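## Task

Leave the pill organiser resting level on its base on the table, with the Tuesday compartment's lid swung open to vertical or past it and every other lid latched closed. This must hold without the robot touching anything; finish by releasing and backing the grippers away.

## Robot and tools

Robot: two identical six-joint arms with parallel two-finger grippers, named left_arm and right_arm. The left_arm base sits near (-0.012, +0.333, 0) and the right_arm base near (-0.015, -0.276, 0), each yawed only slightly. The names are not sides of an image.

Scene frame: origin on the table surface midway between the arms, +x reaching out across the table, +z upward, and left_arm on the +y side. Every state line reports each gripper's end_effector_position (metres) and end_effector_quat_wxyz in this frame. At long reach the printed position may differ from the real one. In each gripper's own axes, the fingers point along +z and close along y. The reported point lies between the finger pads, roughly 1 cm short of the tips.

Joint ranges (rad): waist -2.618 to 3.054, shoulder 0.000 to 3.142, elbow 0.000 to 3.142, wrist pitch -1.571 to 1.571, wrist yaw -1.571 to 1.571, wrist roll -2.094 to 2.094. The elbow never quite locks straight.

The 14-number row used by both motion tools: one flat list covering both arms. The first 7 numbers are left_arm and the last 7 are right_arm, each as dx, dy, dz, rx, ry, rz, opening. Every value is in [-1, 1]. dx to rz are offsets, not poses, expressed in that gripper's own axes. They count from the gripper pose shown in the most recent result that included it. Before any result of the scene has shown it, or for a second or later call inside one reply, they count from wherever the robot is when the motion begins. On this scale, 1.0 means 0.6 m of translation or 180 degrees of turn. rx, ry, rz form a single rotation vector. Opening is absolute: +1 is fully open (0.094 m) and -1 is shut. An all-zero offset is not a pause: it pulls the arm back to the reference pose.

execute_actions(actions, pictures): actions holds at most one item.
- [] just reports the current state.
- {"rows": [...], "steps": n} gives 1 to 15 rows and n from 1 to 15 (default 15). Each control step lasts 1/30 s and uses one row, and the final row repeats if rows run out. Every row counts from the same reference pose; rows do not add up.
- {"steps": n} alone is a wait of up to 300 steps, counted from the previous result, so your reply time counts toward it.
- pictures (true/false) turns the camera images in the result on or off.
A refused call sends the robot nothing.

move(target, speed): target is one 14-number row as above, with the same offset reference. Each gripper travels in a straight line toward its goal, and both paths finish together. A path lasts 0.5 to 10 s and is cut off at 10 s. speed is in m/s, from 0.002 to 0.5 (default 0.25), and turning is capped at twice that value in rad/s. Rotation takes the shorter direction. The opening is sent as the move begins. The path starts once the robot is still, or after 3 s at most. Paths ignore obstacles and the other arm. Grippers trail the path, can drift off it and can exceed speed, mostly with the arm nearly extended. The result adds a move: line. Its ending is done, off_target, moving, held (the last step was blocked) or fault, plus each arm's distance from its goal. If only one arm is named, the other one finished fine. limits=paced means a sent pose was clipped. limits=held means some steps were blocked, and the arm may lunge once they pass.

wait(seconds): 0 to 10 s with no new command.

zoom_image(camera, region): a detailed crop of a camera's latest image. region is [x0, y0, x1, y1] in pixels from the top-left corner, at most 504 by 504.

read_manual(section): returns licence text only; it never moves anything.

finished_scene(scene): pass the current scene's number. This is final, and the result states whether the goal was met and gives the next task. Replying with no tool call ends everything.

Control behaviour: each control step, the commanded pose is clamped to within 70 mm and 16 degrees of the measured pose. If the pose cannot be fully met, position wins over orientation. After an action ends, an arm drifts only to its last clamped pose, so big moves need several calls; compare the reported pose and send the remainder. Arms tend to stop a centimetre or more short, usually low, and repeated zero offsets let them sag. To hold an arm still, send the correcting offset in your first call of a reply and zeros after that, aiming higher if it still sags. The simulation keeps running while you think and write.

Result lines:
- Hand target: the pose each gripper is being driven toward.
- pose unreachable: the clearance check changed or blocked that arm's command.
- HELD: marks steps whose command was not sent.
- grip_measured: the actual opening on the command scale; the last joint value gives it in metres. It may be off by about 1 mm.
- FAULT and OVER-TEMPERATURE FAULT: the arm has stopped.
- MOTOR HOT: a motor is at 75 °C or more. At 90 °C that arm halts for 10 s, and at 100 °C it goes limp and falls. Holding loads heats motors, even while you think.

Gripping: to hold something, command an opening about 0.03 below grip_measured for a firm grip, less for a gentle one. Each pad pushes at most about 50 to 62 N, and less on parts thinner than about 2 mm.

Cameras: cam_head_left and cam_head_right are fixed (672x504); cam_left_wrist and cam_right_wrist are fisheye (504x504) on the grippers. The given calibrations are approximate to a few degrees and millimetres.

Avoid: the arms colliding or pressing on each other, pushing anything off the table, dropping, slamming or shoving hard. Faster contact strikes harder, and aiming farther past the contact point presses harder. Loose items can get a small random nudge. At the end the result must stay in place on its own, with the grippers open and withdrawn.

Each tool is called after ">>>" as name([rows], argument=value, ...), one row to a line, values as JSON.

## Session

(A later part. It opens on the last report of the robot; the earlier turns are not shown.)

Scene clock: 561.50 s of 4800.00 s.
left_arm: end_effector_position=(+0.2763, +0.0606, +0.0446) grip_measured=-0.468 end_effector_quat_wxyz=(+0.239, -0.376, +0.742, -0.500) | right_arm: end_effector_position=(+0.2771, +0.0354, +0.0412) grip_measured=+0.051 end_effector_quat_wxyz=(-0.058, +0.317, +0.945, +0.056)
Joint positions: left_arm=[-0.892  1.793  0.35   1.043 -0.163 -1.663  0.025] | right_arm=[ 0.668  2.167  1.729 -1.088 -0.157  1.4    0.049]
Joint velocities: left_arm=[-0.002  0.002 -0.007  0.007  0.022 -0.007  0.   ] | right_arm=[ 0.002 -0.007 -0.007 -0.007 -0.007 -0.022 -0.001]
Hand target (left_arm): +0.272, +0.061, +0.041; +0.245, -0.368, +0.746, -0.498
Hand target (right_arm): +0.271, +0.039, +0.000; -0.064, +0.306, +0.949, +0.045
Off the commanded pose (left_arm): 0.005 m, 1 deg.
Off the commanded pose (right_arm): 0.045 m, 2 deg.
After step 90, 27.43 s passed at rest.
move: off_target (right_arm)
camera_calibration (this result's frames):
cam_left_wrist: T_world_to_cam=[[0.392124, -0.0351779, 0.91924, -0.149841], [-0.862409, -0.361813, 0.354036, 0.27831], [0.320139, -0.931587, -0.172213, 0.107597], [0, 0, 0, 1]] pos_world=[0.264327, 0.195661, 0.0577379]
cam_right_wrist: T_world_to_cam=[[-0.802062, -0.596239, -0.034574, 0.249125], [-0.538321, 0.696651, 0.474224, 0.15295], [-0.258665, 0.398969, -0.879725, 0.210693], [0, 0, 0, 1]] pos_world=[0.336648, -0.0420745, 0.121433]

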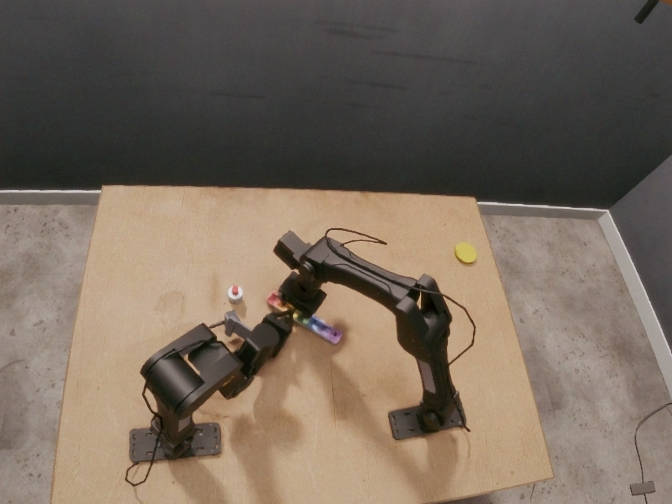

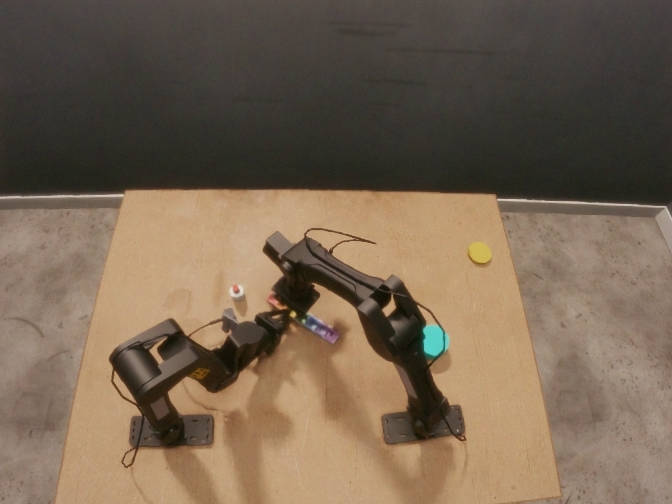

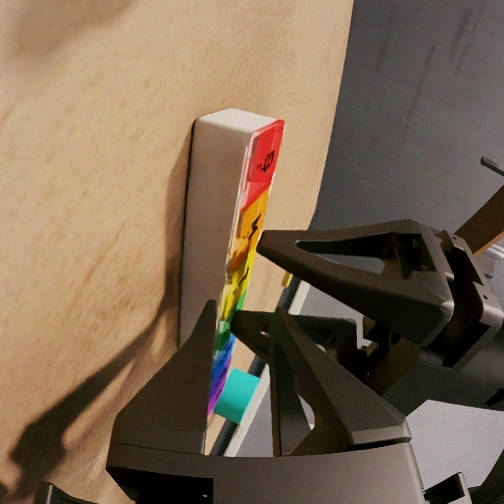

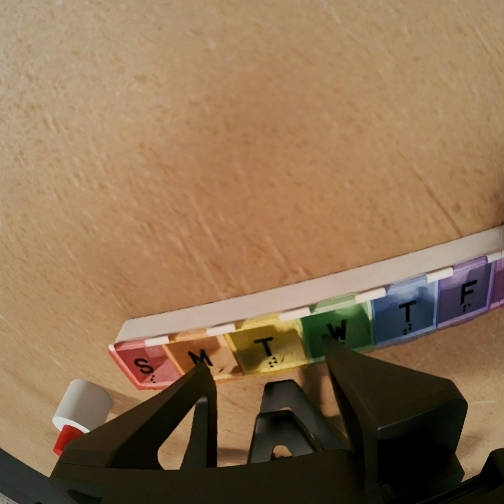

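>>> execute_actions([
  {"rows":[[0,0.012,0.003,0,0,0,-0.47, 0,0,0.07,0.022,0,-0.007,0.05]],"steps":12},
], pictures=false)

Scene clock: 571.57 s of 4800.00 s.
left_arm: end_effector_position=(+0.2766, +0.0603, +0.0393) grip_measured=-0.468 end_effector_quat_wxyz=(+0.237, -0.378, +0.742, -0.500) | right_arm: end_effector_position=(+0.2769, +0.0354, +0.0410) grip_measured=+0.051 end_effector_quat_wxyz=(-0.062, +0.316, +0.946, +0.050)
Joint positions: left_arm=[-0.892  1.826  0.35   1.074 -0.163 -1.669  0.025] | right_arm=[ 0.669  2.181  1.75  -1.111 -0.156  1.397  0.049]
Joint velocities: left_arm=[-0.012 -0.007 -0.012 -0.022 -0.037  0.037  0.   ] | right_arm=[ 0.002  0.002 -0.017  0.037  0.081 -0.051 -0.001]
Hand target (left_arm): +0.275, +0.061, +0.037; +0.239, -0.376, +0.742, -0.500
Hand target (right_arm): +0.272, +0.039, +0.002; -0.069, +0.304, +0.950, +0.024
Off the commanded pose (left_arm): 0.003 m, 0 deg.
Off the commanded pose (right_arm): 0.042 m, 3 deg.
Steps of this call (steps 1 to 90: nothing new was sent; then 6.67 s passed at rest; steps 91 to 102: all 12 steps of this action). Readings (end_effector_position):
91: left_arm (+0.2771, +0.0598, +0.0469) | right_arm (+0.2770, +0.0353, +0.0412)
92: left_arm (+0.2772, +0.0597, +0.0458) | right_arm (+0.2769, +0.0354, +0.0411)
94: left_arm (+0.2767, +0.0601, +0.0417) | right_arm (+0.2769, +0.0354, +0.0410)
98: left_arm (+0.2763, +0.0606, +0.0383) | right_arm (+0.2769, +0.0354, +0.0409)
102: the state above

>>> execute_actions([
  {"rows":[[0,-0.03,0.02,0,0,0,-0.47, 0,0,0.07,0.015,0,-0.005,0.05],[0,-0.035,0.027,0,0,0,-0.47, 0,0,0.07,0.015,0,-0.005,0.05],[0,-0.039,0.033,0,0,0,-0.47, 0,0,0.07,0.015,0,-0.005,0.05]],"steps":15},
])

>>> zoom_image(camera="cam_right_wrist", region=[180, 300, 400, 480])

>>> zoom_image(camera="cam_left_wrist", region=[120, 150, 360, 400])

Scene clock: 578.53 s of 4800.00 s.
left_arm: end_effector_position=(+0.2868, +0.0518, +0.0355) grip_measured=-0.468 end_effector_quat_wxyz=(+0.229, -0.383, +0.754, -0.482) | right_arm: end_effector_position=(+0.2781, +0.0344, +0.0406) grip_measured=+0.051 end_effector_quat_wxyz=(-0.058, +0.316, +0.946, +0.048)
Joint positions: left_arm=[-0.882  1.826  0.426  0.949 -0.15  -1.669  0.025] | right_arm=[ 0.669  2.182  1.75  -1.11  -0.147  1.396  0.049]
Joint velocities: left_arm=[-0.012 -0.007  0.007 -0.022 -0.022  0.081  0.   ] | right_arm=[-0.022  0.002 -0.027 -0.037  0.037 -0.037  0.   ]
Hand target (left_arm): +0.298, +0.045, +0.053; +0.238, -0.378, +0.742, -0.500
Hand target (right_arm): +0.271, +0.039, +0.002; -0.069, +0.307, +0.949, +0.028
Off the commanded pose (left_arm): 0.023 m, 3 deg.
Off the commanded pose (right_arm): 0.042 m, 3 deg.
Steps of this call (steps 1 to 90: nothing new was sent; then 3.47 s passed at rest; steps 91 to 105: all 15 steps of this action). Readings (end_effector_position):
91: left_arm (+0.2773, +0.0597, +0.0390) | right_arm (+0.2769, +0.0354, +0.0409)
92: left_arm (+0.2788, +0.0582, +0.0378) | right_arm (+0.2769, +0.0354, +0.0409)
94: left_arm (+0.2848, +0.0535, +0.0398) | right_arm (+0.2769, +0.0354, +0.0409)
98: left_arm (+0.2869, +0.0521, +0.0377) | right_arm (+0.2781, +0.0344, +0.0406)
105: the state above
camera_calibration (this result's frames):
cam_left_wrist: T_world_to_cam=[[0.429556, -0.0608218, 0.900989, -0.154637], [-0.847242, -0.372422, 0.378791, 0.2827], [0.312509, -0.926068, -0.211507, 0.0976806], [0, 0, 0, 1]] pos_world=[0.275415, 0.186337, 0.0529025]
cam_right_wrist: T_world_to_cam=[[-0.799876, -0.599743, -0.0225059, 0.248341], [-0.539438, 0.701998, 0.464978, 0.155002], [-0.263069, 0.384066, -0.885036, 0.212796], [0, 0, 0, 1]] pos_world=[0.338236, -0.0415982, 0.121848]

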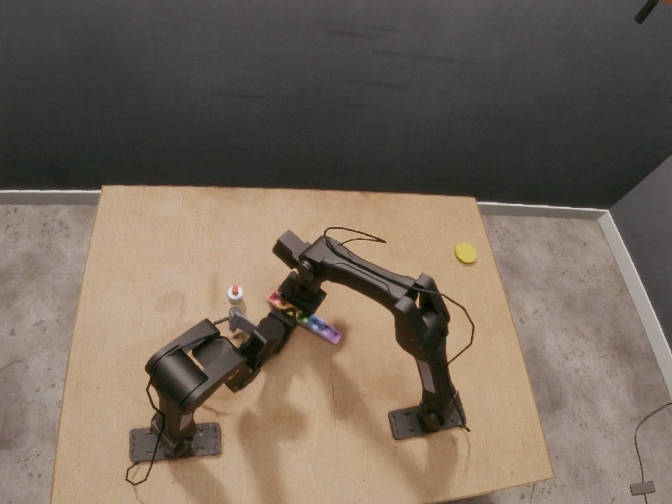

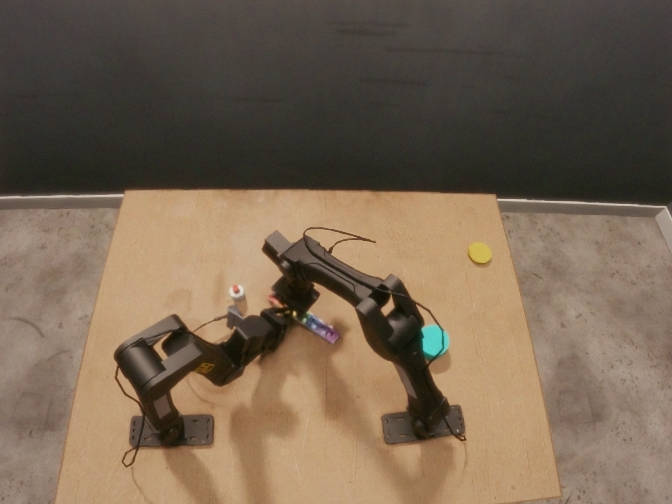

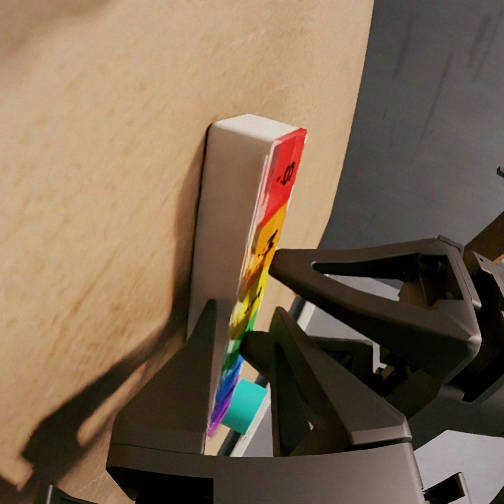

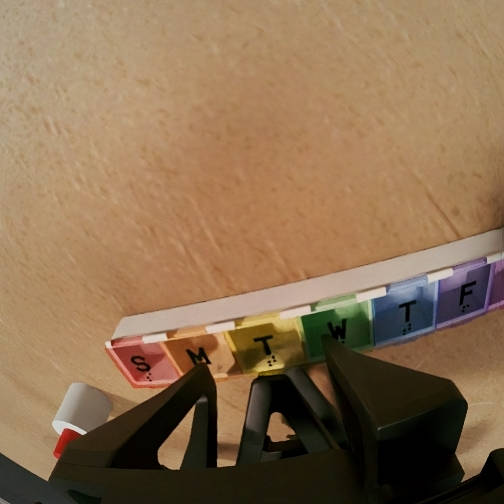

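Region (180, 300, 400, 480) of cam_right_wrist's 504x504 image, scaled by 2.291, with more detail than that image has; it fills the top 412 rows of this view, and the rest is white.

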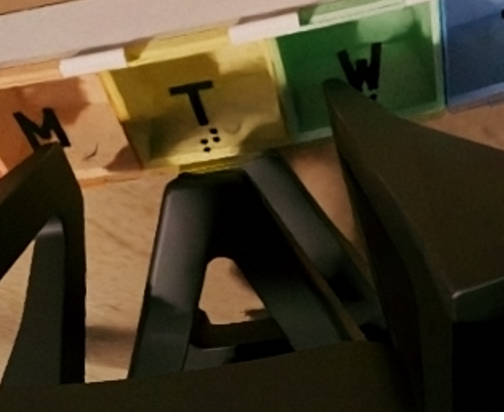

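Region (120, 150, 360, 400) of cam_left_wrist's 504x504 image, scaled by 2.016, with more detail than that image has; it fills the left 484 columns of this view, and the rest is white.

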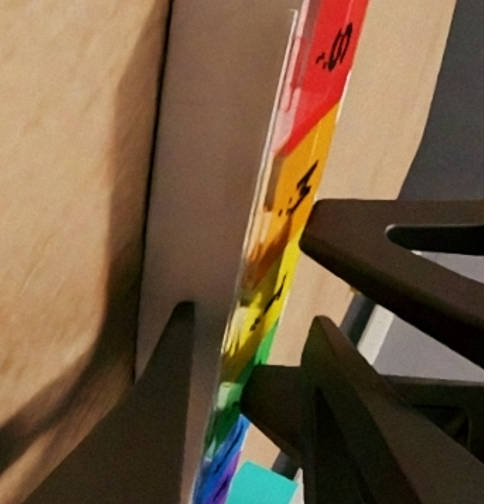

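>>> execute_actions([
  {"rows":[[0,-0.04,0.01,0.02,0,0,-0.47, 0,0,0.07,0.015,0,-0.005,0.05],[0,-0.046,0.01,0.02,0,0,-0.47, 0,0,0.07,0.015,0,-0.005,0.05],[0,-0.052,0.01,0.025,0,0,-0.47, 0,0,0.07,0.015,0,-0.005,0.05],[0,-0.058,0.01,0.025,0,0,-0.47, 0,0,0.07,0.015,0,-0.005,0.05],[0,-0.064,0.008,0.03,0,0,-0.47, 0,0,0.07,0.015,0,-0.005,0.05],[0,-0.07,0.006,0.03,0,0,-0.47, 0,0,0.07,0.015,0,-0.005,0.05],[0,-0.076,0.004,0.03,0,0,-0.47, 0,0,0.07,0.015,0,-0.005,0.05],[0,-0.082,0.002,0.03,0,0,-0.47, 0,0,0.07,0.015,0,-0.005,0.05]],"steps":15},
])

>>> zoom_image(camera="cam_right_wrist", region=[180, 300, 400, 480])

>>> zoom_image(camera="cam_left_wrist", region=[120, 150, 360, 400])

Scene clock: 592.77 s of 4800.00 s.
left_arm: end_effector_position=(+0.2871, +0.0507, +0.0412) grip_measured=-0.468 end_effector_quat_wxyz=(+0.227, -0.382, +0.760, -0.474) | right_arm: end_effector_position=(+0.2782, +0.0344, +0.0406) grip_measured=+0.051 end_effector_quat_wxyz=(-0.057, +0.316, +0.946, +0.048)
Joint positions: left_arm=[-0.882  1.779  0.446  0.863 -0.147 -1.664  0.025] | right_arm=[ 0.669  2.182  1.75  -1.109 -0.147  1.396  0.049]
Joint velocities: left_arm=[-0.007 -0.007  0.007 -0.051 -0.066 -0.022 -0.001] | right_arm=[-0.002  0.002 -0.002 -0.037 -0.037 -0.037  0.   ]
Hand target (left_arm): +0.304, +0.040, +0.080; +0.247, -0.371, +0.731, -0.517
Hand target (right_arm): +0.273, +0.038, +0.002; -0.064, +0.306, +0.949, +0.026
Off the commanded pose (left_arm): 0.044 m, 7 deg.
Off the commanded pose (right_arm): 0.042 m, 3 deg.
Steps of this call (steps 1 to 90: nothing new was sent; then 10.73 s passed at rest; steps 91 to 105: all 15 steps of this action). Readings (end_effector_position):
91: left_arm (+0.2868, +0.0517, +0.0354) | right_arm (+0.2781, +0.0344, +0.0406)
92: left_arm (+0.2868, +0.0517, +0.0354) | right_arm (+0.2781, +0.0344, +0.0406)
94: left_arm (+0.2871, +0.0514, +0.0357) | right_arm (+0.2781, +0.0344, +0.0406)
98: left_arm (+0.2872, +0.0511, +0.0378) | right_arm (+0.2782, +0.0344, +0.0406)
105: the state above
camera_calibration (this result's frames):
cam_left_wrist: T_world_to_cam=[[0.439249, -0.0783781, 0.89494, -0.161631], [-0.844769, -0.374976, 0.381784, 0.279719], [0.305658, -0.923715, -0.230919, 0.10047], [0, 0, 0, 1]] pos_world=[0.276584, 0.185025, 0.0610586]
cam_right_wrist: T_world_to_cam=[[-0.799643, -0.600035, -0.0229824, 0.248406], [-0.539968, 0.701796, 0.464669, 0.155224], [-0.262689, 0.383979, -0.885186, 0.212717], [0, 0, 0, 1]] pos_world=[0.33833, -0.041562, 0.121876]

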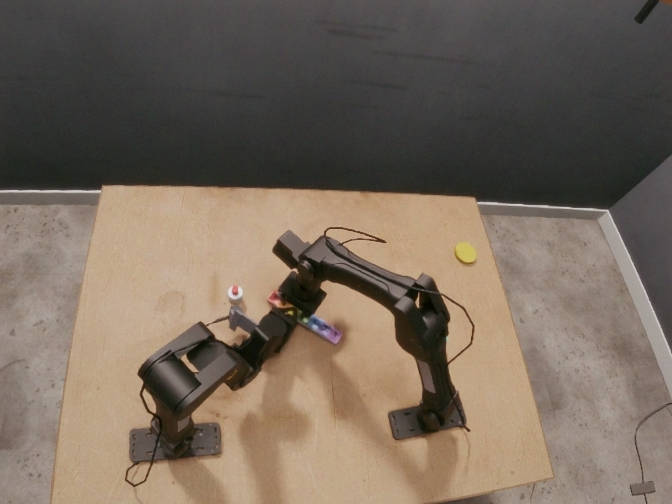

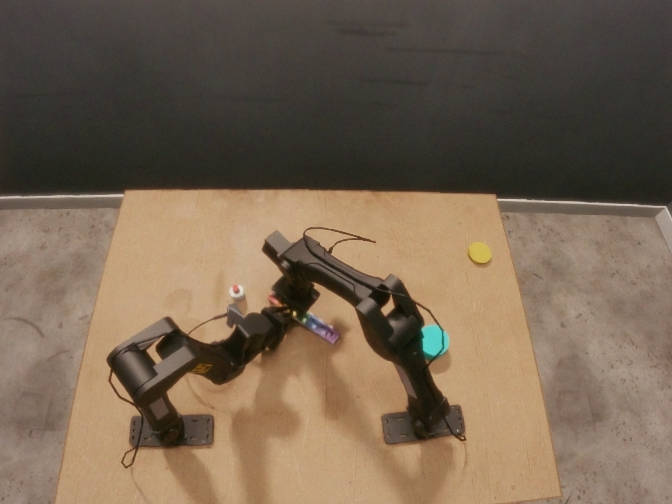

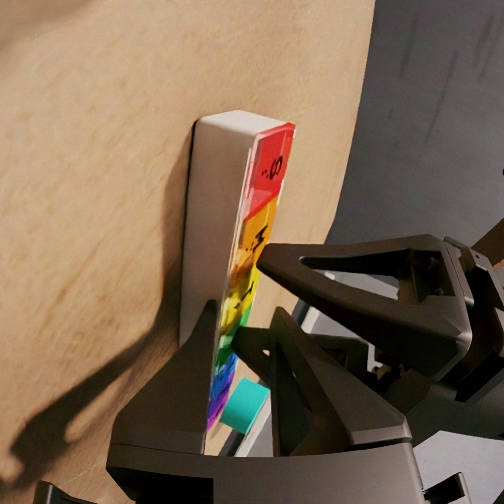

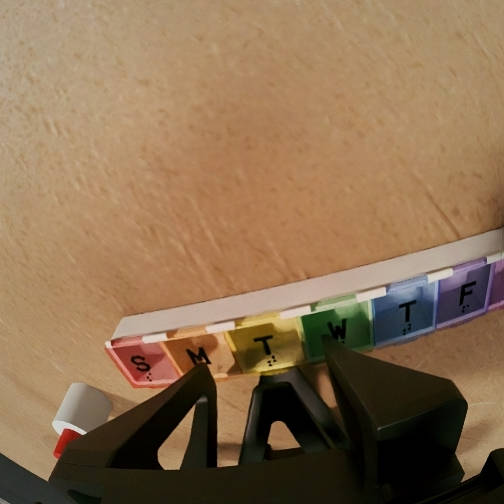

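Region (180, 300, 400, 480) of cam_right_wrist's 504x504 image, scaled by 2.291, with more detail than that image has; it fills the top 412 rows of this view, and the rest is white.

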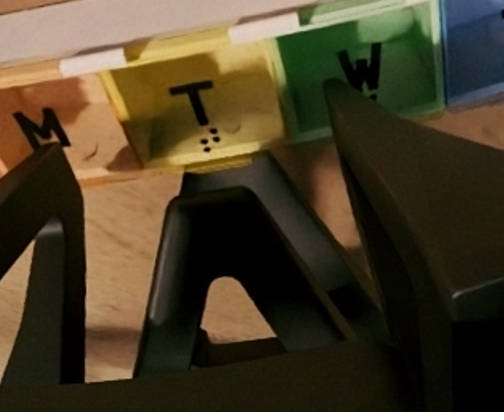

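Region (120, 150, 360, 400) of cam_left_wrist's 504x504 image, scaled by 2.016, with more detail than that image has; it fills the left 484 columns of this view, and the rest is white.

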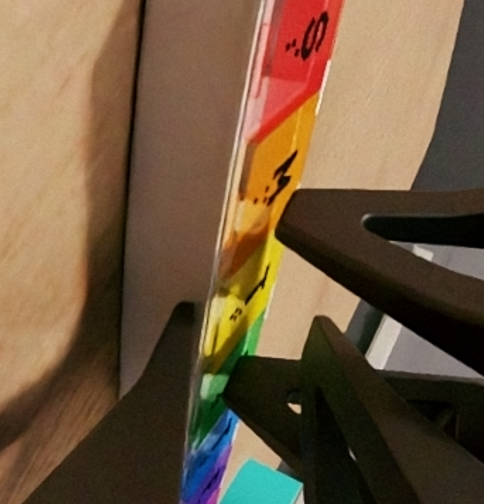

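>>> execute_actions([
  {"rows":[[0,-0.075,0,0.04,0,0,-0.47, 0,0,0.07,0.015,0,-0.005,0.05],[0,-0.08,-0.002,0.045,0,0,-0.47, 0,0,0.07,0.015,0,-0.005,0.05],[0,-0.085,-0.004,0.05,0,0,-0.47, 0,0,0.07,0.015,0,-0.005,0.05],[0,-0.09,-0.007,0.055,0,0,-0.47, 0,0,0.07,0.015,0,-0.005,0.05],[0,-0.095,-0.01,0.06,0,0,-0.47, 0,0,0.07,0.015,0,-0.005,0.05],[0,-0.10,-0.012,0.065,0,0,-0.47, 0,0,0.07,0.015,0,-0.005,0.05],[0,-0.104,-0.015,0.07,0,0,-0.47, 0,0,0.07,0.015,0,-0.005,0.05]],"steps":15},
])

>>> zoom_image(camera="cam_right_wrist", region=[180, 300, 400, 480])

>>> zoom_image(camera="cam_left_wrist", region=[120, 150, 360, 400])

Scene clock: 603.30 s of 4800.00 s.
left_arm: end_effector_position=(+0.2873, +0.0505, +0.0442) grip_measured=-0.468 end_effector_quat_wxyz=(+0.233, -0.374, +0.759, -0.479) | right_arm: end_effector_position=(+0.2782, +0.0344, +0.0406) grip_measured=+0.051 end_effector_quat_wxyz=(-0.057, +0.316, +0.946, +0.048)
Joint positions: left_arm=[-0.882  1.778  0.439  0.885 -0.147 -1.647  0.025] | right_arm=[ 0.669  2.182  1.75  -1.109 -0.147  1.396  0.049]
Joint velocities: left_arm=[-0.017  0.002 -0.022 -0.051 -0.037 -0.037  0.001] | right_arm=[-0.012 -0.002  0.002  0.051 -0.022  0.007 -0.   ]
Hand target (left_arm): +0.301, +0.041, +0.100; +0.266, -0.355, +0.706, -0.552
Hand target (right_arm): +0.273, +0.038, +0.002; -0.064, +0.307, +0.949, +0.026
Off the commanded pose (left_arm): 0.060 m, 12 deg.
Off the commanded pose (right_arm): 0.042 m, 3 deg.
Steps of this call (steps 1 to 90: nothing new was sent; then 7.03 s passed at rest; steps 91 to 105: all 15 steps of this action). Readings (end_effector_position):
91: left_arm (+0.2871, +0.0507, +0.0411) | right_arm (+0.2782, +0.0344, +0.0406)
92: left_arm (+0.2872, +0.0506, +0.0413) | right_arm (+0.2782, +0.0344, +0.0406)
94: left_arm (+0.2874, +0.0504, +0.0419) | right_arm (+0.2782, +0.0344, +0.0406)
98: left_arm (+0.2874, +0.0504, +0.0433) | right_arm (+0.2782, +0.0344, +0.0406)
105: the state above
camera_calibration (this result's frames):
cam_left_wrist: T_world_to_cam=[[0.420122, -0.081762, 0.903777, -0.159144], [-0.855263, -0.368601, 0.364224, 0.282101], [0.303353, -0.925985, -0.224785, 0.101473], [0, 0, 0, 1]] pos_world=[0.277348, 0.184933, 0.0638921]
cam_right_wrist: T_world_to_cam=[[-0.799871, -0.599734, -0.0229257, 0.248457], [-0.539681, 0.702013, 0.464674, 0.155136], [-0.262587, 0.384052, -0.885185, 0.212686], [0, 0, 0, 1]] pos_world=[0.338306, -0.0415823, 0.121875]

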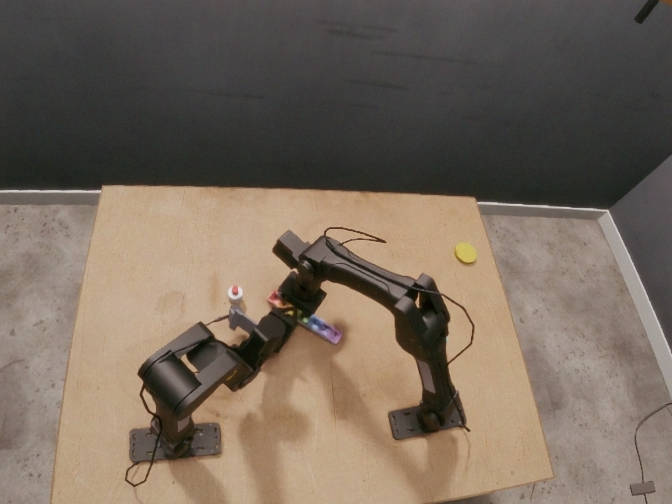

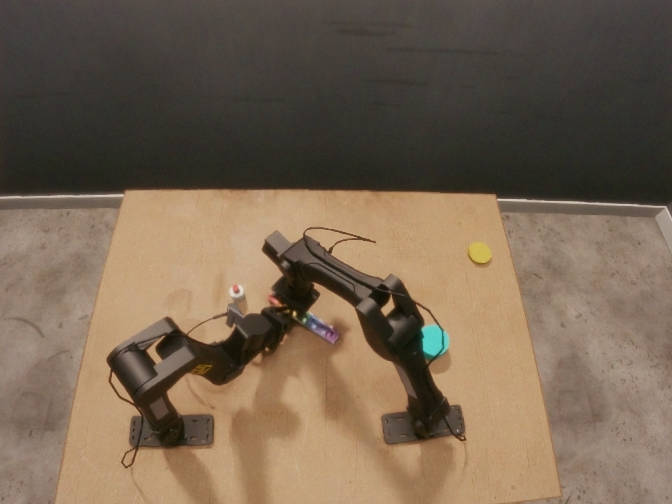

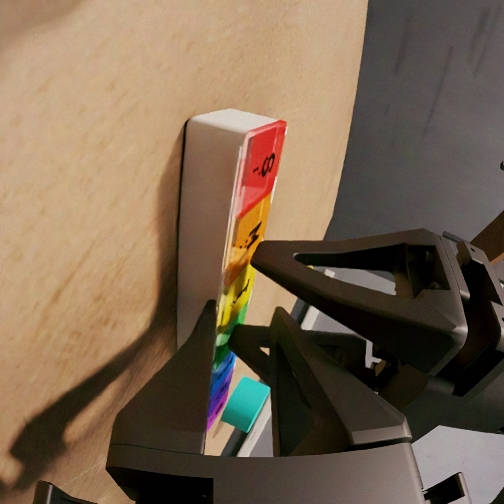

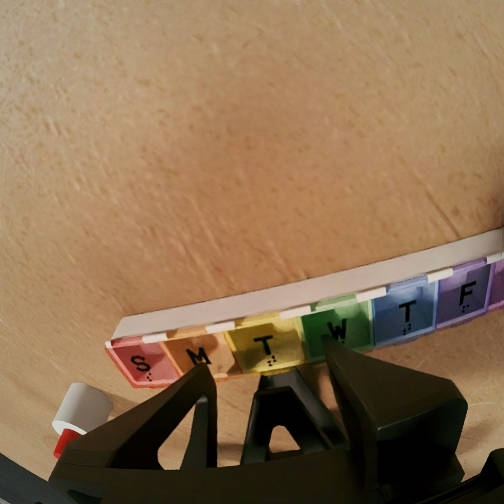

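Region (180, 300, 400, 480) of cam_right_wrist's 504x504 image, scaled by 2.291, with more detail than that image has; it fills the top 412 rows of this view, and the rest is white.

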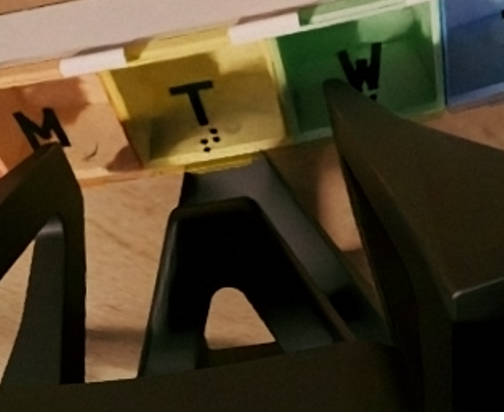

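Region (120, 150, 360, 400) of cam_left_wrist's 504x504 image, scaled by 2.016, with more detail than that image has; it fills the left 484 columns of this view, and the rest is white.

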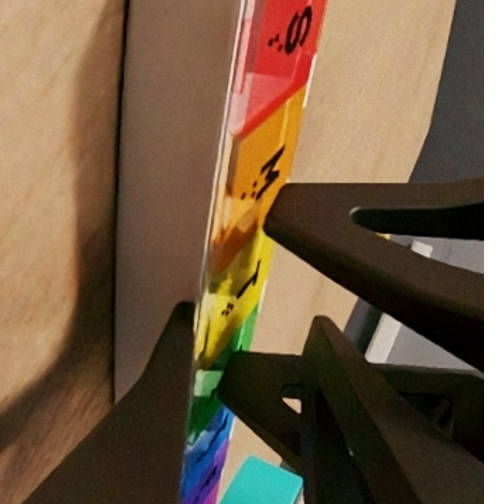

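>>> execute_actions([
  {"rows":[[0,-0.112,-0.018,0.08,0,0,-0.6, 0,0,0.08,0.015,0,-0.005,0.05],[0,-0.112,-0.018,0.08,0,0,-0.6, 0,0,0.08,0.015,0,-0.005,0.05],[0,-0.112,-0.018,0.08,0,0,-0.6, 0,0,0.08,0.015,0,-0.005,0.05],[0,-0.112,-0.018,0.08,0,0,-0.7, 0,0,0.08,0.015,0,-0.005,0.05],[0,-0.112,-0.018,0.08,0,0,-0.7, 0,0,0.08,0.015,0,-0.005,0.05],[0,-0.112,-0.018,0.08,0,0,-0.7, 0,0,0.08,0.015,0,-0.005,0.05],[0,-0.112,-0.018,0.08,0,0,-0.8, 0,0,0.08,0.015,0,-0.005,0.05]],"steps":15},
])

>>> zoom_image(camera="cam_right_wrist", region=[180, 300, 400, 480])

>>> zoom_image(camera="cam_left_wrist", region=[120, 150, 360, 400])

Scene clock: 639.97 s of 4800.00 s.
left_arm: end_effector_position=(+0.2961, +0.0412, +0.0871) grip_measured=-0.798 end_effector_quat_wxyz=(+0.261, -0.350, +0.713, -0.548) | right_arm: end_effector_position=(+0.2783, +0.0345, +0.0406) grip_measured=+0.051 end_effector_quat_wxyz=(-0.057, +0.315, +0.946, +0.048)
Joint positions: left_arm=[-0.882  1.768  0.426  1.072 -0.148 -1.622  0.009] | right_arm=[ 0.669  2.182  1.75  -1.109 -0.146  1.396  0.049]
Joint velocities: left_arm=[ 0.002 -0.002  0.002  0.066 -0.081  0.007  0.   ] | right_arm=[ 0.002 -0.007 -0.007 -0.066  0.125 -0.081 -0.001]
Hand target (left_arm): +0.302, +0.039, +0.110; +0.278, -0.341, +0.694, -0.570
Hand target (right_arm): +0.272, +0.038, -0.004; -0.064, +0.306, +0.949, +0.026
Off the commanded pose (left_arm): 0.023 m, 4 deg.
Off the commanded pose (right_arm): 0.048 m, 3 deg.
Steps of this call (steps 1 to 90: nothing new was sent; then 33.17 s passed at rest; steps 91 to 105: all 15 steps of this action). Readings (end_effector_position):
91: left_arm (+0.2869, +0.0509, +0.0439) | right_arm (+0.2784, +0.0343, +0.0406)
92: left_arm (+0.2857, +0.0519, +0.0427) | right_arm (+0.2784, +0.0343, +0.0406)
94: left_arm (+0.2880, +0.0499, +0.0511) | right_arm (+0.2783, +0.0345, +0.0406)
98: left_arm (+0.2938, +0.0437, +0.0756) | right_arm (+0.2783, +0.0345, +0.0406)
105: the state above
camera_calibration (this result's frames):
cam_left_wrist: T_world_to_cam=[[0.289419, 0.0248049, 0.956881, -0.17265], [-0.903269, -0.323741, 0.281596, 0.2902], [0.316766, -0.945821, -0.0712914, 0.0832043], [0, 0, 0, 1]] pos_world=[0.285741, 0.176929, 0.0894183]
cam_right_wrist: T_world_to_cam=[[-0.799182, -0.600628, -0.0235233, 0.248388], [-0.541083, 0.701806, 0.463355, 0.155548], [-0.261796, 0.383034, -0.88586, 0.212465], [0, 0, 0, 1]] pos_world=[0.338294, -0.0413573, 0.121983]

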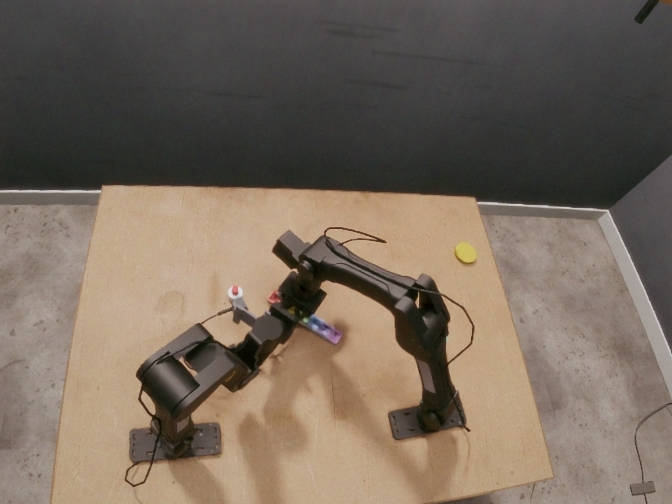

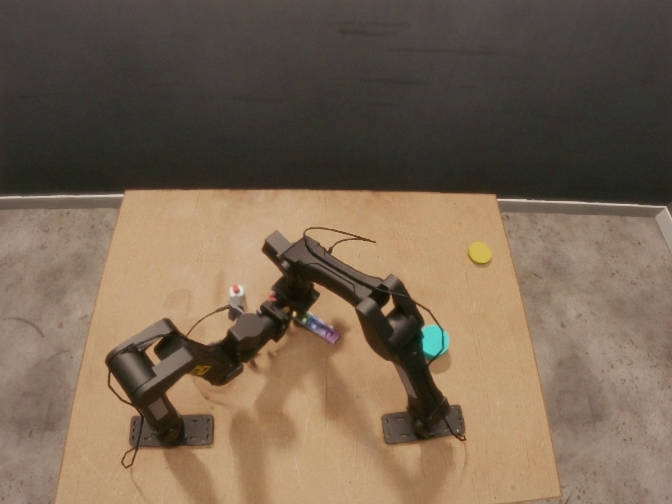

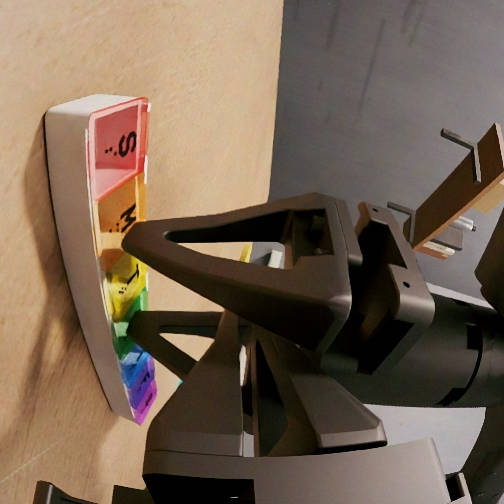

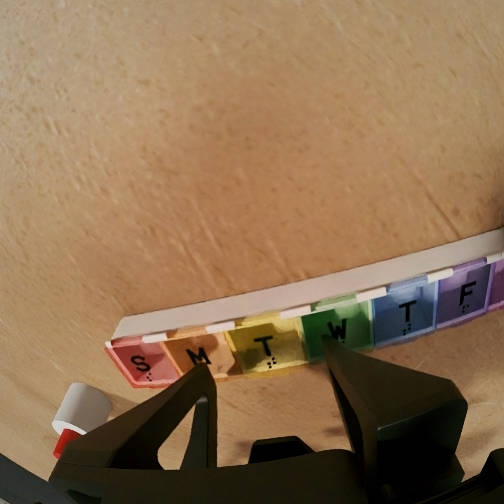

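Region (180, 300, 400, 480) of cam_right_wrist's 504x504 image, scaled by 2.291, with more detail than that image has; it fills the top 412 rows of this view, and the rest is white.

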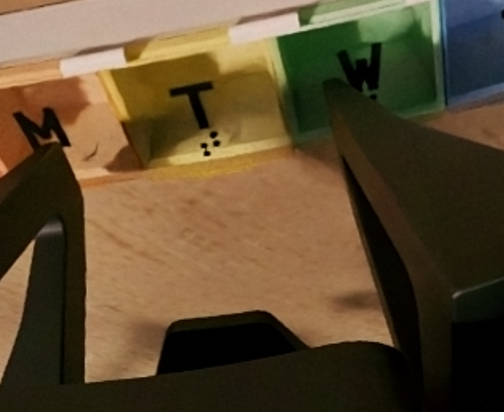

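Region (120, 150, 360, 400) of cam_left_wrist's 504x504 image, scaled by 2.016, with more detail than that image has; it fills the left 484 columns of this view, and the rest is white.

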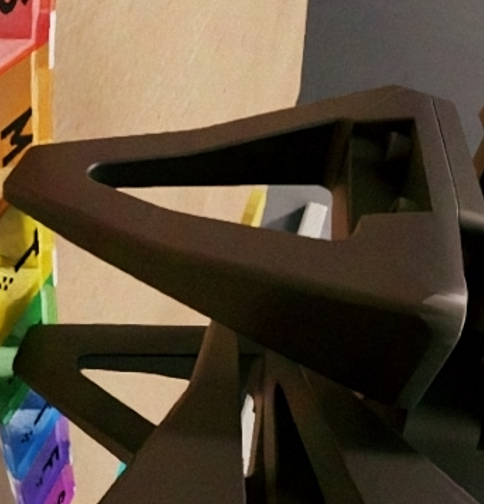

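>>> execute_actions(actions=[])

>>> zoom_image(camera="cam_right_wrist", region=[120, 240, 440, 504])

Scene clock: 655.67 s of 4800.00 s.
left_arm: end_effector_position=(+0.2962, +0.0411, +0.0875) grip_measured=-0.798 end_effector_quat_wxyz=(+0.262, -0.349, +0.713, -0.549) | right_arm: end_effector_position=(+0.2783, +0.0345, +0.0406) grip_measured=+0.051 end_effector_quat_wxyz=(-0.057, +0.315, +0.946, +0.048)
Joint positions: left_arm=[-0.882  1.768  0.426  1.074 -0.148 -1.621  0.009] | right_arm=[ 0.669  2.182  1.75  -1.109 -0.146  1.396  0.049]
Joint velocities: left_arm=[ 0.007 -0.007 -0.002 -0.007  0.007 -0.037 -0.   ] | right_arm=[ 0.002 -0.002  0.002  0.007  0.022 -0.051  0.   ]
Hand target (left_arm): +0.302, +0.039, +0.110; +0.277, -0.341, +0.694, -0.570
Hand target (right_arm): +0.272, +0.038, -0.004; -0.064, +0.306, +0.949, +0.026
Off the commanded pose (left_arm): 0.023 m, 4 deg.
Off the commanded pose (right_arm): 0.048 m, 3 deg.
Steps of this call (steps 1 to 90: nothing new was sent; then 12.70 s passed at rest). Readings (end_effector_position):
1: left_arm (+0.2962, +0.0411, +0.0875) | right_arm (+0.2783, +0.0345, +0.0406)
2: left_arm (+0.2962, +0.0411, +0.0875) | right_arm (+0.2783, +0.0345, +0.0406)
4: left_arm (+0.2962, +0.0411, +0.0875) | right_arm (+0.2783, +0.0345, +0.0406)
8: left_arm (+0.2962, +0.0411, +0.0875) | right_arm (+0.2783, +0.0345, +0.0406)
90: the state above
camera_calibration (this result's frames):
cam_left_wrist: T_world_to_cam=[[0.287313, 0.024924, 0.957513, -0.172543], [-0.904019, -0.323311, 0.279677, 0.290492], [0.316545, -0.945964, -0.0703595, 0.083113], [0, 0, 0, 1]] pos_world=[0.285875, 0.176842, 0.0898158]
cam_right_wrist: T_world_to_cam=[[-0.799182, -0.600628, -0.0235233, 0.248388], [-0.541083, 0.701806, 0.463355, 0.155548], [-0.261796, 0.383034, -0.88586, 0.212465], [0, 0, 0, 1]] pos_world=[0.338294, -0.0413573, 0.121983]

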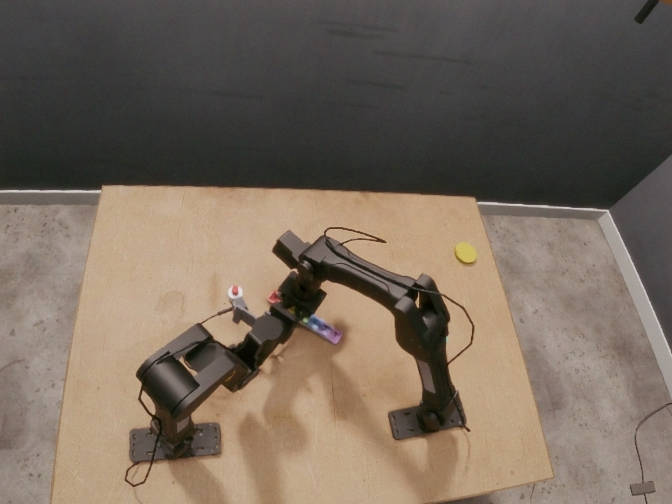

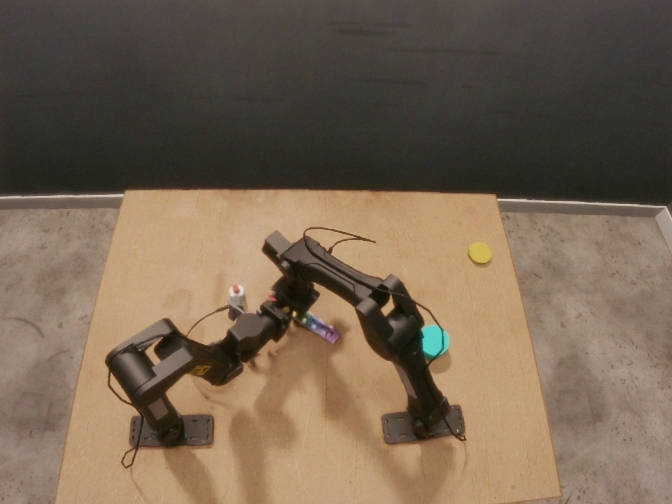

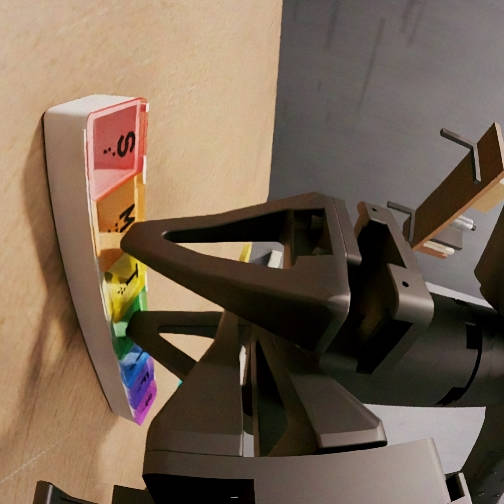

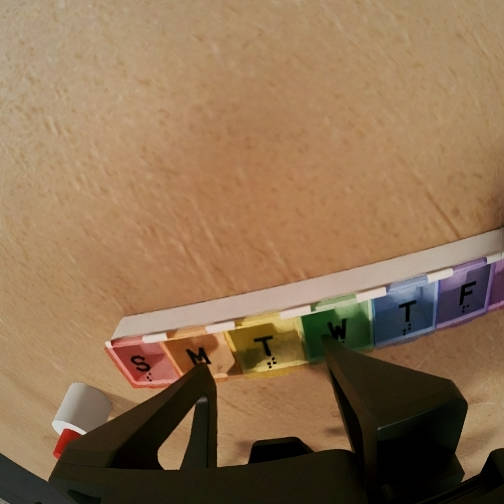

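Region (120, 240, 440, 504) of cam_right_wrist's 504x504 image, scaled by 1.575, with more detail than that image has; it fills the top 416 rows of this view, and the rest is white.

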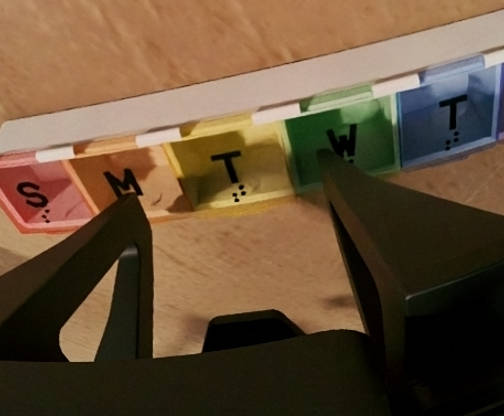

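>>> zoom_image(camera="cam_left_wrist", region=[40, 180, 240, 380])

Region (40, 180, 240, 380) of cam_left_wrist's 504x504 image, scaled by 2.520, with more detail than that image has.

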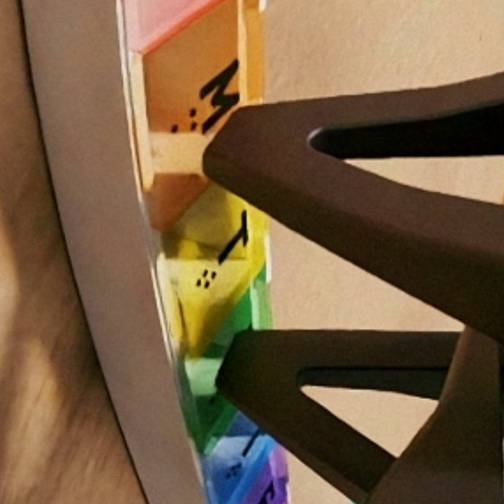

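>>> move(target=[-0.003,0.088,-0.0375,-0.128,0,0,-1, 0,0,0.06,0.015,0,-0.005,0.05], speed=0.1)

Scene clock: 778.20 s of 4800.00 s.
left_arm: end_effector_position=(+0.2588, +0.0726, +0.0200) grip_measured=-0.996 end_effector_quat_wxyz=(+0.177, -0.400, +0.820, -0.370) | right_arm: end_effector_position=(+0.2784, +0.0344, +0.0413) grip_measured=+0.051 end_effector_quat_wxyz=(-0.056, +0.315, +0.946, +0.049)
Joint positions: left_arm=[-0.882  1.622  0.486  0.404 -0.113 -1.68   0.   ] | right_arm=[ 0.669  2.18   1.751 -1.11  -0.146  1.396  0.049]
Joint velocities: left_arm=[-0.027 -0.007 -0.002 -0.051 -0.022 -0.095 -0.001] | right_arm=[ 0.002 -0.017 -0.007  0.081  0.051 -0.051  0.001]
Hand target (left_arm): +0.269, +0.065, +0.043; +0.188, -0.397, +0.807, -0.395
Hand target (right_arm): +0.274, +0.038, +0.007; -0.063, +0.306, +0.950, +0.026
Off the commanded pose (left_arm): 0.026 m, 3 deg.
Off the commanded pose (right_arm): 0.037 m, 3 deg.
After step 90, 117.00 s passed at rest.
move: off_target (left_arm, right_arm)
camera_calibration (this result's frames):
cam_left_wrist: T_world_to_cam=[[0.603256, -0.229336, 0.763864, -0.157331], [-0.766218, -0.432462, 0.475276, 0.254062], [0.221344, -0.871999, -0.436606, 0.146571], [0, 0, 0, 1]] pos_world=[0.257135, 0.2016, 0.0634239]
cam_right_wrist: T_world_to_cam=[[-0.799391, -0.600304, -0.0246609, 0.248568], [-0.541203, 0.70165, 0.46345, 0.155392], [-0.260908, 0.383825, -0.88578, 0.212889], [0, 0, 0, 1]] pos_world=[0.338347, -0.0415265, 0.122686]

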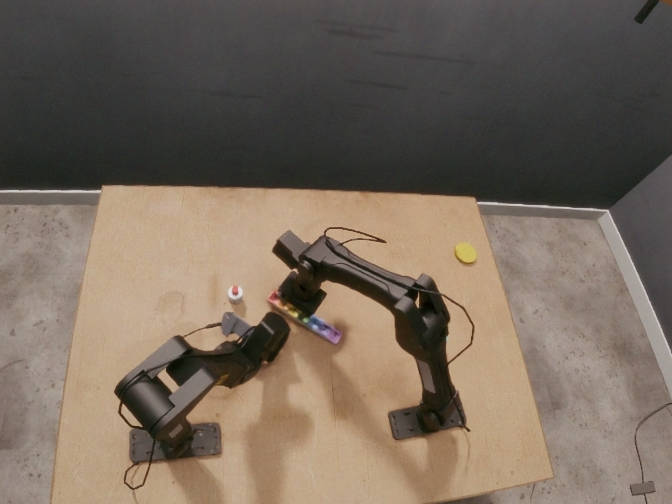

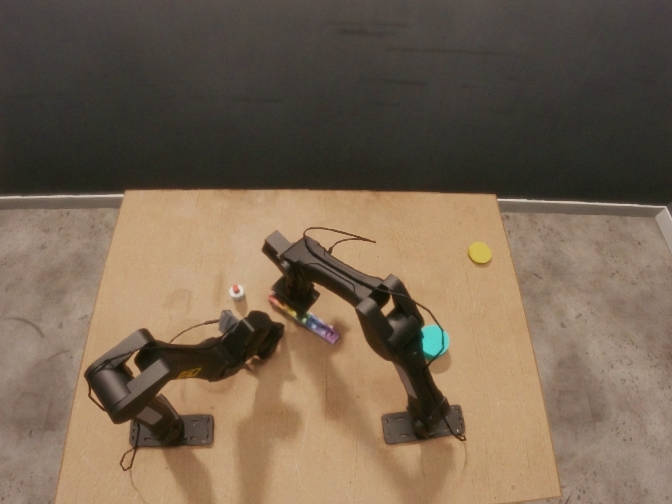

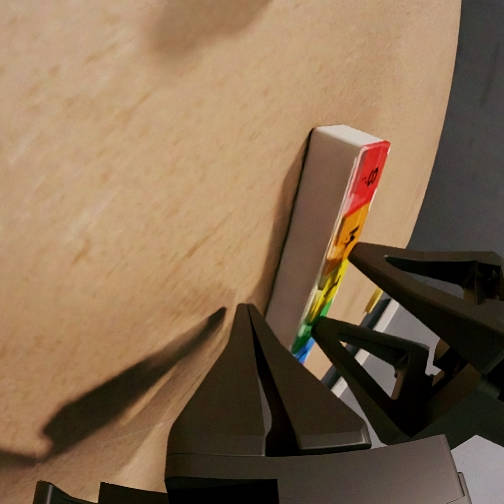

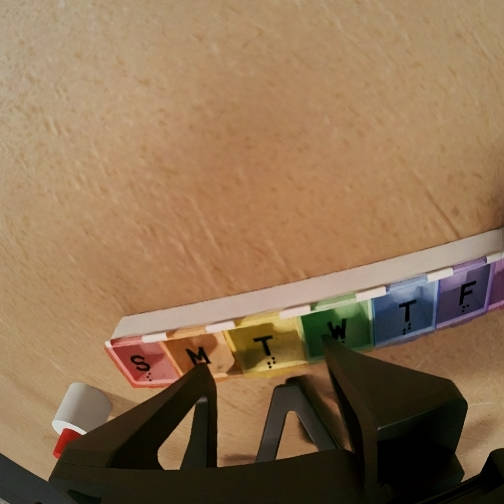

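>>> execute_actions([
  {"rows":[[0,-0.037,0.0166,0,0,0,-1, 0,0,0.06,0.015,0,-0.005,0.05]],"steps":15},
])

Scene clock: 787.83 s of 4800.00 s.
left_arm: end_effector_position=(+0.2684, +0.0607, +0.0281) grip_measured=-0.996 end_effector_quat_wxyz=(+0.172, -0.399, +0.821, -0.372) | right_arm: end_effector_position=(+0.2784, +0.0344, +0.0413) grip_measured=+0.051 end_effector_quat_wxyz=(-0.056, +0.315, +0.946, +0.049)
Joint positions: left_arm=[-0.879  1.641  0.558  0.352 -0.101 -1.68   0.   ] | right_arm=[ 0.669  2.18   1.751 -1.11  -0.146  1.396  0.049]
Joint velocities: left_arm=[-0.012  0.012 -0.002  0.037 -0.007 -0.051 -0.001] | right_arm=[-0.007 -0.012 -0.012  0.007 -0.007 -0.051  0.   ]
Hand target (left_arm): +0.276, +0.059, +0.030; +0.177, -0.399, +0.820, -0.370
Hand target (right_arm): +0.274, +0.038, +0.008; -0.063, +0.306, +0.950, +0.027
Off the commanded pose (left_arm): 0.008 m, 1 deg.
Off the commanded pose (right_arm): 0.036 m, 3 deg.
Steps of this call (steps 1 to 90: nothing new was sent; then 6.13 s passed at rest; steps 91 to 105: all 15 steps of this action). Readings (end_effector_position):
91: left_arm (+0.2590, +0.0721, +0.0198) | right_arm (+0.2784, +0.0344, +0.0413)
92: left_arm (+0.2605, +0.0704, +0.0201) | right_arm (+0.2784, +0.0344, +0.0413)
94: left_arm (+0.2658, +0.0646, +0.0247) | right_arm (+0.2784, +0.0344, +0.0413)
98: left_arm (+0.2700, +0.0594, +0.0304) | right_arm (+0.2784, +0.0344, +0.0413)
105: the state above
camera_calibration (this result's frames):
cam_left_wrist: T_world_to_cam=[[0.606234, -0.228533, 0.761744, -0.17287], [-0.766068, -0.425049, 0.482155, 0.251803], [0.21359, -0.875846, -0.432751, 0.139834], [0, 0, 0, 1]] pos_world=[0.26783, 0.189995, 0.0707875]
cam_right_wrist: T_world_to_cam=[[-0.799391, -0.600304, -0.0246609, 0.248568], [-0.541203, 0.70165, 0.46345, 0.155392], [-0.260908, 0.383825, -0.88578, 0.212889], [0, 0, 0, 1]] pos_world=[0.338347, -0.0415265, 0.122686]

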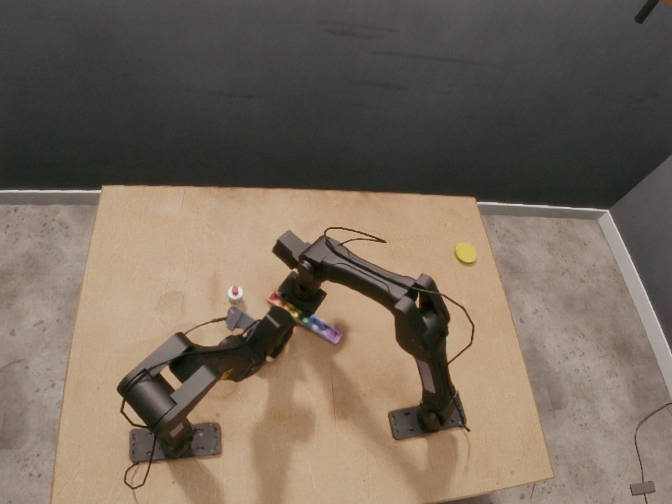

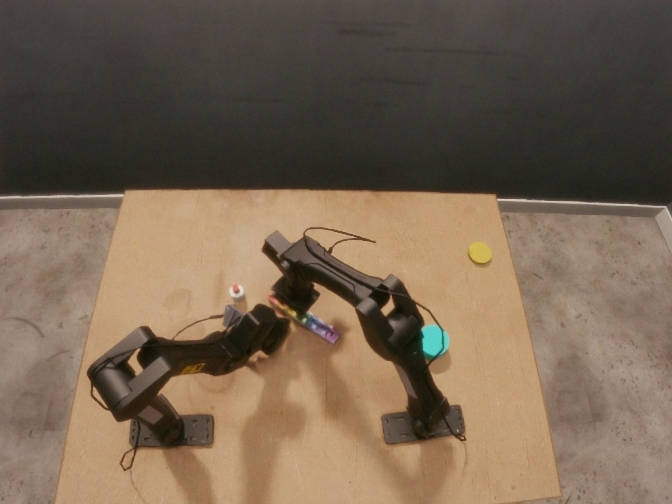

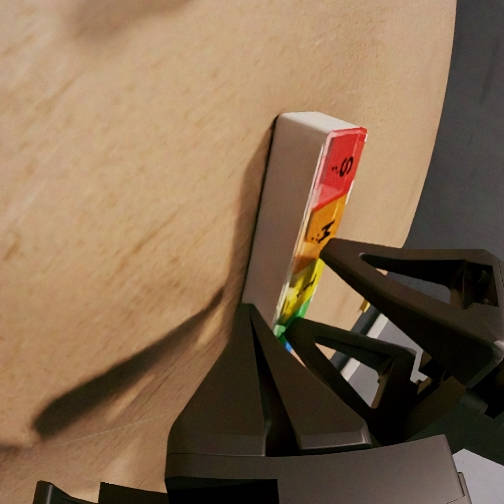

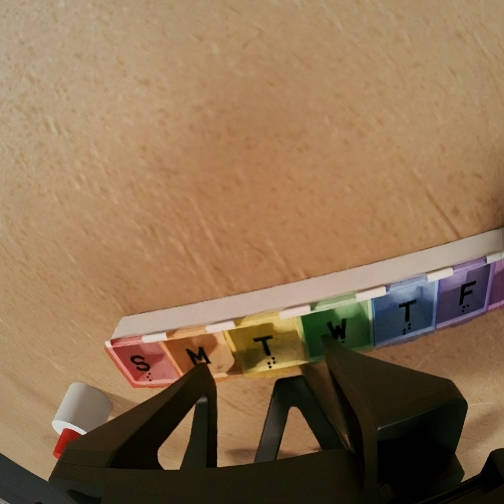

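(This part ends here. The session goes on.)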